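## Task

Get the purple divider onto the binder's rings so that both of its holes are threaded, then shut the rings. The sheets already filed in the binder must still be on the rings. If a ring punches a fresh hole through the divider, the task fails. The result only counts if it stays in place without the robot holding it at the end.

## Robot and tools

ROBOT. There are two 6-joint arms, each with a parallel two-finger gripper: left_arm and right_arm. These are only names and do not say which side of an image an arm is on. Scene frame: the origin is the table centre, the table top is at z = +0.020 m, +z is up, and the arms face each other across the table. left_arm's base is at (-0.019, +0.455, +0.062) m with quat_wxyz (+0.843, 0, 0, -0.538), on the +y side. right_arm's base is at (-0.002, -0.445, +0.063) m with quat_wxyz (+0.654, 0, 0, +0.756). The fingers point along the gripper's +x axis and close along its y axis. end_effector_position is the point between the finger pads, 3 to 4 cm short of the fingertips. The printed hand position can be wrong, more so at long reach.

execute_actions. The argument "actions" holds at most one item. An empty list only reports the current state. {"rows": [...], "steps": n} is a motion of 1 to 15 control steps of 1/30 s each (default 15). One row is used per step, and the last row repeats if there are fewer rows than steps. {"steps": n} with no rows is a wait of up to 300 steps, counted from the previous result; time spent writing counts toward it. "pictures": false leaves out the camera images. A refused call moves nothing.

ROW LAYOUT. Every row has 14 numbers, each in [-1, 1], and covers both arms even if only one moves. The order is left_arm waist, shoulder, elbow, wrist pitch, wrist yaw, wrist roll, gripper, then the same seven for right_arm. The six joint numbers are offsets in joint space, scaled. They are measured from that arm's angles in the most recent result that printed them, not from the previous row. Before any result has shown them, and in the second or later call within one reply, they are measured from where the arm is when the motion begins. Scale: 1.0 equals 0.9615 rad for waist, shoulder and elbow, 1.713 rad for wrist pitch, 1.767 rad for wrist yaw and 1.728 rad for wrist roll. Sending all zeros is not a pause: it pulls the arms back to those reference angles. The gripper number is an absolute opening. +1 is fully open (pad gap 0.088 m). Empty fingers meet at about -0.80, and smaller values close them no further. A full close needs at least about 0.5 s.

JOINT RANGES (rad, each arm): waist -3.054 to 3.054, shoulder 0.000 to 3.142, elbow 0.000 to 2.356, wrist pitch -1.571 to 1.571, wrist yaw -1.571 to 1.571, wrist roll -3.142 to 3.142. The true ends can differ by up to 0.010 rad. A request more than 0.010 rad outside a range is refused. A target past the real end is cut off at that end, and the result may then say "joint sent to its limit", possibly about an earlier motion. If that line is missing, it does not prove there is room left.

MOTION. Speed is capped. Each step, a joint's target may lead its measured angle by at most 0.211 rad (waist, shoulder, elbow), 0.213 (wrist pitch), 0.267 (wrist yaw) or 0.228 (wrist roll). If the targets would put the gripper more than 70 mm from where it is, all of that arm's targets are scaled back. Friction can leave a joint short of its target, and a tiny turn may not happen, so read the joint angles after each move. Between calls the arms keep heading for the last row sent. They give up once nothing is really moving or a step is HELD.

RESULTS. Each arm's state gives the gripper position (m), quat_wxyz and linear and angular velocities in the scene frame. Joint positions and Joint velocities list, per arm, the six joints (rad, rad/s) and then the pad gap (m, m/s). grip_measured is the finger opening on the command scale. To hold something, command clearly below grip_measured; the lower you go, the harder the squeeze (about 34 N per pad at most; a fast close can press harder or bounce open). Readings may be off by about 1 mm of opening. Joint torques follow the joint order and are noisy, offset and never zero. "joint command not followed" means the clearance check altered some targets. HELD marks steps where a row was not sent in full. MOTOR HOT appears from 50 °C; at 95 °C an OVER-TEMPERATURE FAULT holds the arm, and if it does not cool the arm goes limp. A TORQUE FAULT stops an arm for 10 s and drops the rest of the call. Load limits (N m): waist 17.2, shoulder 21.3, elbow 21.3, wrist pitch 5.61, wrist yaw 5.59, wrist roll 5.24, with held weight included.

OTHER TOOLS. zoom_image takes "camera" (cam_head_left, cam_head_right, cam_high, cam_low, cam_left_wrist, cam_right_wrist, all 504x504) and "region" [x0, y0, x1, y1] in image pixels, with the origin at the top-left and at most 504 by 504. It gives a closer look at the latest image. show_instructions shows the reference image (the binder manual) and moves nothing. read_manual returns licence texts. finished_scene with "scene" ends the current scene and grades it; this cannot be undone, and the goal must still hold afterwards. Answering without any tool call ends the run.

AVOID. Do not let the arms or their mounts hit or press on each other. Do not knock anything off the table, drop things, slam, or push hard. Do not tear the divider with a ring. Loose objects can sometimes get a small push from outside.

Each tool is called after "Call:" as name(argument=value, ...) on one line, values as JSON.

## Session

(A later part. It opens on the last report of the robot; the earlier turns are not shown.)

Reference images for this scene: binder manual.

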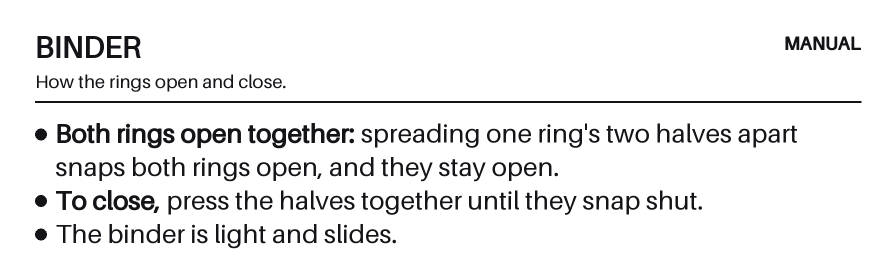

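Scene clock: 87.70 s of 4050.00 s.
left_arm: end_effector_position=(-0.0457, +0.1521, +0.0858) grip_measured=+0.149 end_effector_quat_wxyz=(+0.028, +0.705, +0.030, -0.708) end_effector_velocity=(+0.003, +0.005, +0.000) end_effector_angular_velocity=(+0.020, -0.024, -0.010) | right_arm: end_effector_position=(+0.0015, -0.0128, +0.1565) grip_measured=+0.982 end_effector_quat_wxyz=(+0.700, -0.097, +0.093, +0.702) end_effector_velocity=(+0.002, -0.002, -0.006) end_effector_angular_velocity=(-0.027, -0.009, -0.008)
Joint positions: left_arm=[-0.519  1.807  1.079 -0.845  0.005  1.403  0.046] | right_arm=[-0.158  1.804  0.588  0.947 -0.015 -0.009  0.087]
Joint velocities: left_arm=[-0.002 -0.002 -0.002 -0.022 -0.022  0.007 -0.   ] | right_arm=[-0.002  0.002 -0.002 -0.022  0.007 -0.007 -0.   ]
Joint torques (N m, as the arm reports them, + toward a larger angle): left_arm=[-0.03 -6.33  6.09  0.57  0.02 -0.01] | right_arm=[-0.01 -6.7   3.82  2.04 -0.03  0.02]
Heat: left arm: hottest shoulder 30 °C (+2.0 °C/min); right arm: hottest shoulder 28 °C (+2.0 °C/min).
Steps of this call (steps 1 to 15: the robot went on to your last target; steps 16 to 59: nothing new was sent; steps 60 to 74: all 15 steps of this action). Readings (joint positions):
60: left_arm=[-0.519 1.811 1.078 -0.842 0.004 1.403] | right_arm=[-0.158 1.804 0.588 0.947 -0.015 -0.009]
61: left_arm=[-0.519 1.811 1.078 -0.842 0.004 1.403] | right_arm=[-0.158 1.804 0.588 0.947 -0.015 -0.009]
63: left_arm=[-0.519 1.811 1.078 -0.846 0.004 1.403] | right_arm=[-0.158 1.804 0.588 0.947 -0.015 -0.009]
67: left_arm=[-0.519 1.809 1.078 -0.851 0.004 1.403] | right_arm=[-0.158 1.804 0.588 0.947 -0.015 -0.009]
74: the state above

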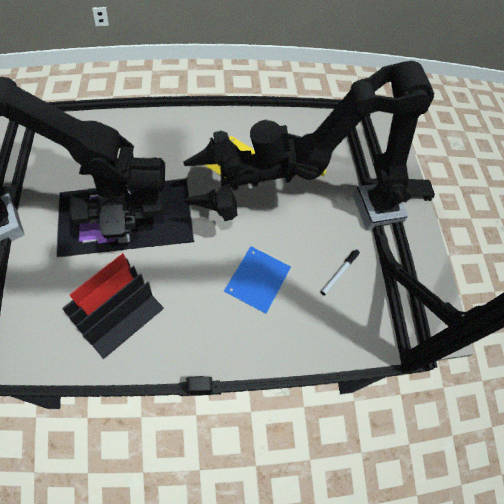

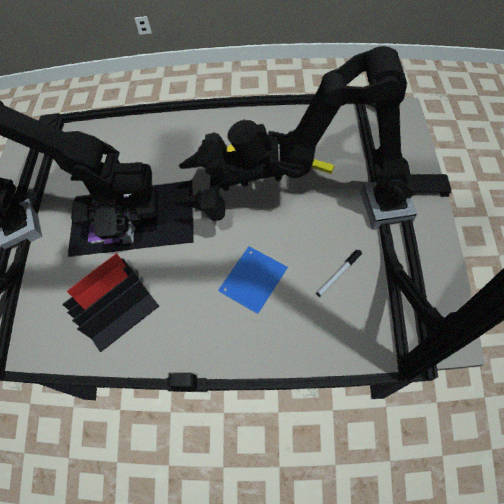

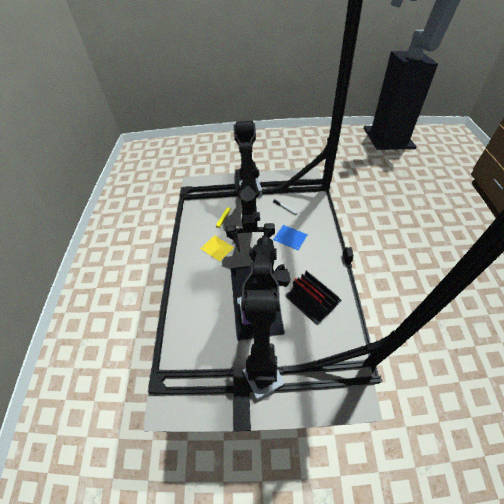

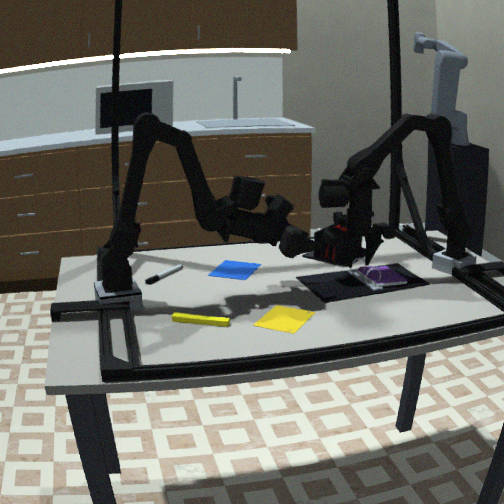

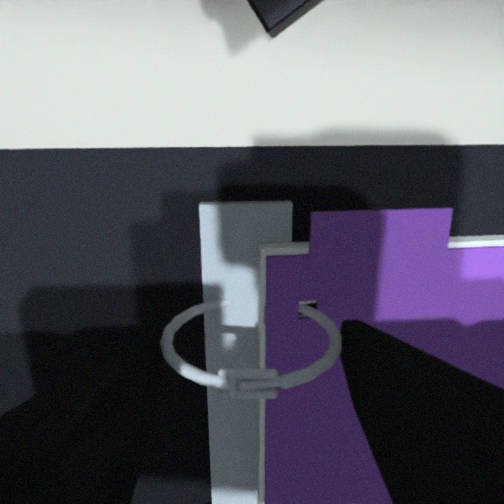

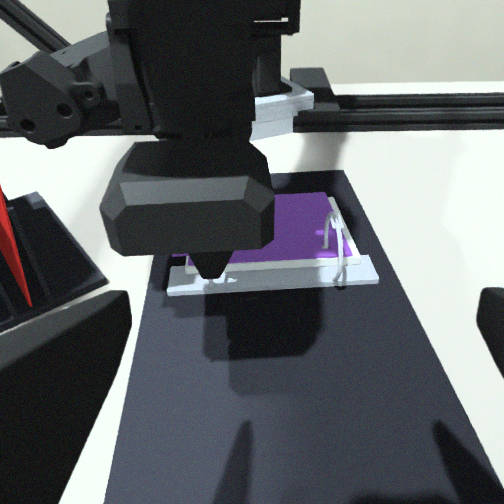

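Call:
execute_actions(actions=[{"rows":[[0,0,0,0,0,0,1,0,0,0,0,0,0,1]],"steps":8}], pictures=false)

Call:
execute_actions(actions=[{"rows":[[0,-0.2,0,0,0,0,1,0,0,0,0,0,0,1]]}])

Scene clock: 90.00 s of 4050.00 s.
left_arm: end_effector_position=(-0.0457, +0.1523, +0.0856) grip_measured=+0.914 end_effector_quat_wxyz=(+0.028, +0.705, +0.030, -0.708) end_effector_velocity=(+0.001, +0.002, +0.002) end_effector_angular_velocity=(+0.002, -0.008, +0.020) | right_arm: end_effector_position=(+0.0015, -0.0128, +0.1565) grip_measured=+0.982 end_effector_quat_wxyz=(+0.700, -0.097, +0.093, +0.702) end_effector_velocity=(-0.002, -0.001, -0.001) end_effector_angular_velocity=(-0.007, -0.005, +0.011)
Joint positions: left_arm=[-0.519  1.807  1.078 -0.845  0.005  1.403  0.084] | right_arm=[-0.158  1.804  0.588  0.947 -0.015 -0.009  0.087]
Joint velocities: left_arm=[-0.002 -0.007 -0.002 -0.007 -0.007 -0.022  0.033] | right_arm=[ 0.002 -0.002 -0.002 -0.007 -0.007 -0.007 -0.   ]
Joint torques (N m, as the arm reports them, + toward a larger angle): left_arm=[ 0.04 -6.76  6.06  0.37  0.06 -0.01] | right_arm=[ 0.06 -6.7   3.81  2.02 -0.03  0.02]
Heat: left arm: hottest shoulder 30 °C (+2.0 °C/min); right arm: hottest shoulder 28 °C (+2.0 °C/min).
Steps of this call (steps 1 to 15: the robot went on to your last target; steps 16 to 61: nothing new was sent; steps 62 to 69: all 8 steps of this action). Readings (joint positions):
62: left_arm=[-0.519 1.807 1.078 -0.845 0.005 1.403] | right_arm=[-0.158 1.804 0.588 0.947 -0.015 -0.009]
63: left_arm=[-0.519 1.807 1.079 -0.845 0.005 1.403] | right_arm=[-0.158 1.804 0.588 0.947 -0.015 -0.009]
65: left_arm=[-0.519 1.807 1.078 -0.845 0.005 1.403] | right_arm=[-0.158 1.804 0.588 0.947 -0.015 -0.009]
69: the state above

Scene clock: 90.50 s of 4050.00 s.
left_arm: end_effector_position=(-0.0466, +0.1411, +0.1396) grip_measured=+1.000 end_effector_quat_wxyz=(+0.094, +0.693, -0.036, -0.714) end_effector_velocity=(-0.003, +0.004, +0.002) end_effector_angular_velocity=(+0.013, +0.010, +0.013) | right_arm: end_effector_position=(+0.0015, -0.0128, +0.1565) grip_measured=+0.982 end_effector_quat_wxyz=(+0.700, -0.097, +0.093, +0.702) end_effector_velocity=(-0.002, -0.000, +0.002) end_effector_angular_velocity=(+0.007, -0.005, +0.011)
Joint positions: left_arm=[-0.519  1.624  1.082 -0.843  0.005  1.403  0.088] | right_arm=[-0.158  1.804  0.588  0.947 -0.015 -0.009  0.087]
Joint velocities: left_arm=[-0.007 -0.007  0.002 -0.022  0.007 -0.022  0.   ] | right_arm=[ 0.002 -0.002 -0.002  0.007 -0.007 -0.007 -0.   ]
Joint torques (N m, as the arm reports them, + toward a larger angle): left_arm=[-0.03 -6.87  6.52  0.63  0.06 -0.01] | right_arm=[-0.05 -6.73  3.74  2.04 -0.03  0.02]
Heat: left arm: hottest shoulder 30 °C (+1.0 °C/min); right arm: hottest shoulder 28 °C (+2.0 °C/min).
Steps of this call (steps 1 to 15: all 15 steps of this action). Readings (joint positions):
1: left_arm=[-0.519 1.792 1.078 -0.843 0.005 1.403] | right_arm=[-0.158 1.804 0.588 0.947 -0.015 -0.009]
2: left_arm=[-0.519 1.770 1.074 -0.845 0.005 1.403] | right_arm=[-0.158 1.804 0.588 0.947 -0.015 -0.009]
4: left_arm=[-0.519 1.707 1.073 -0.847 0.005 1.403] | right_arm=[-0.158 1.804 0.588 0.947 -0.015 -0.009]
8: left_arm=[-0.519 1.629 1.082 -0.843 0.005 1.403] | right_arm=[-0.158 1.804 0.588 0.947 -0.015 -0.009]
15: the state above

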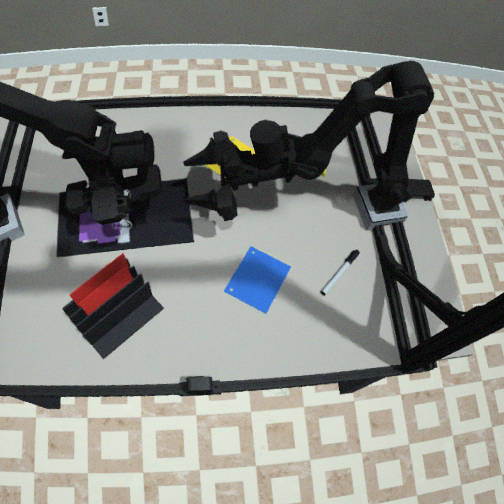

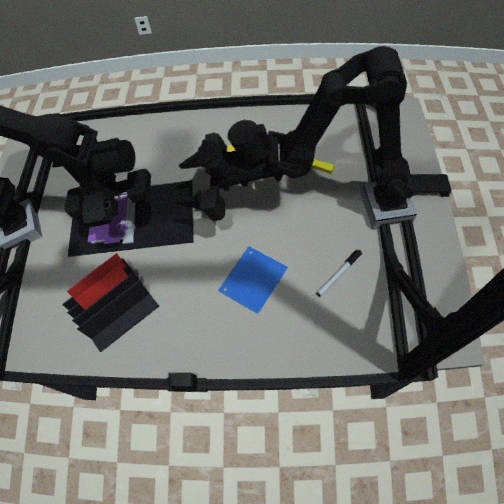

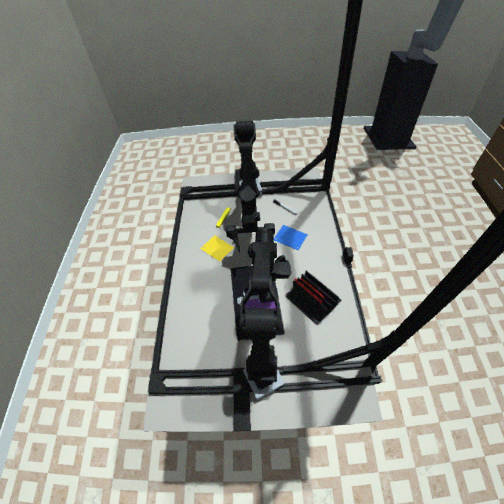

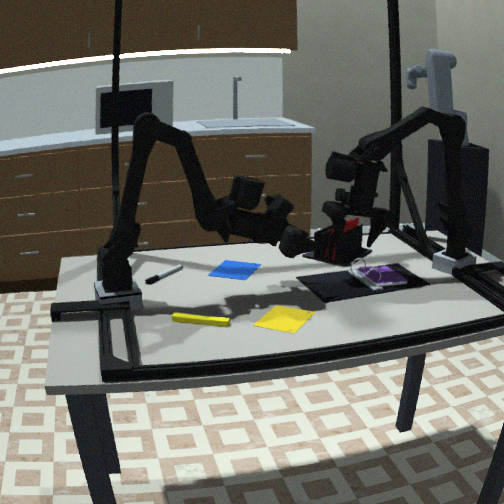

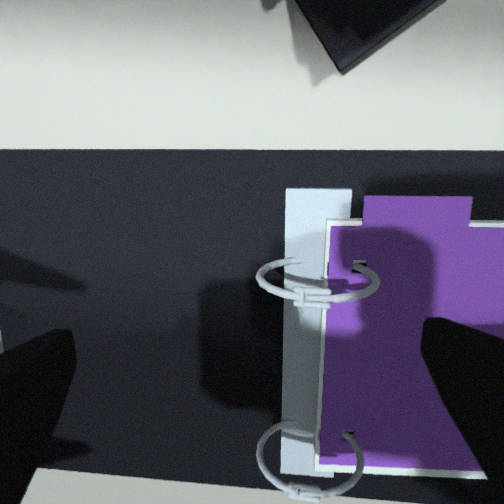

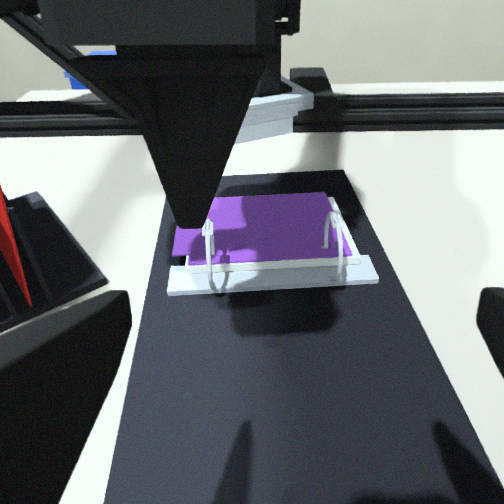

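Call:
finished_scene(scene=2)

The scene is finished: the task was done.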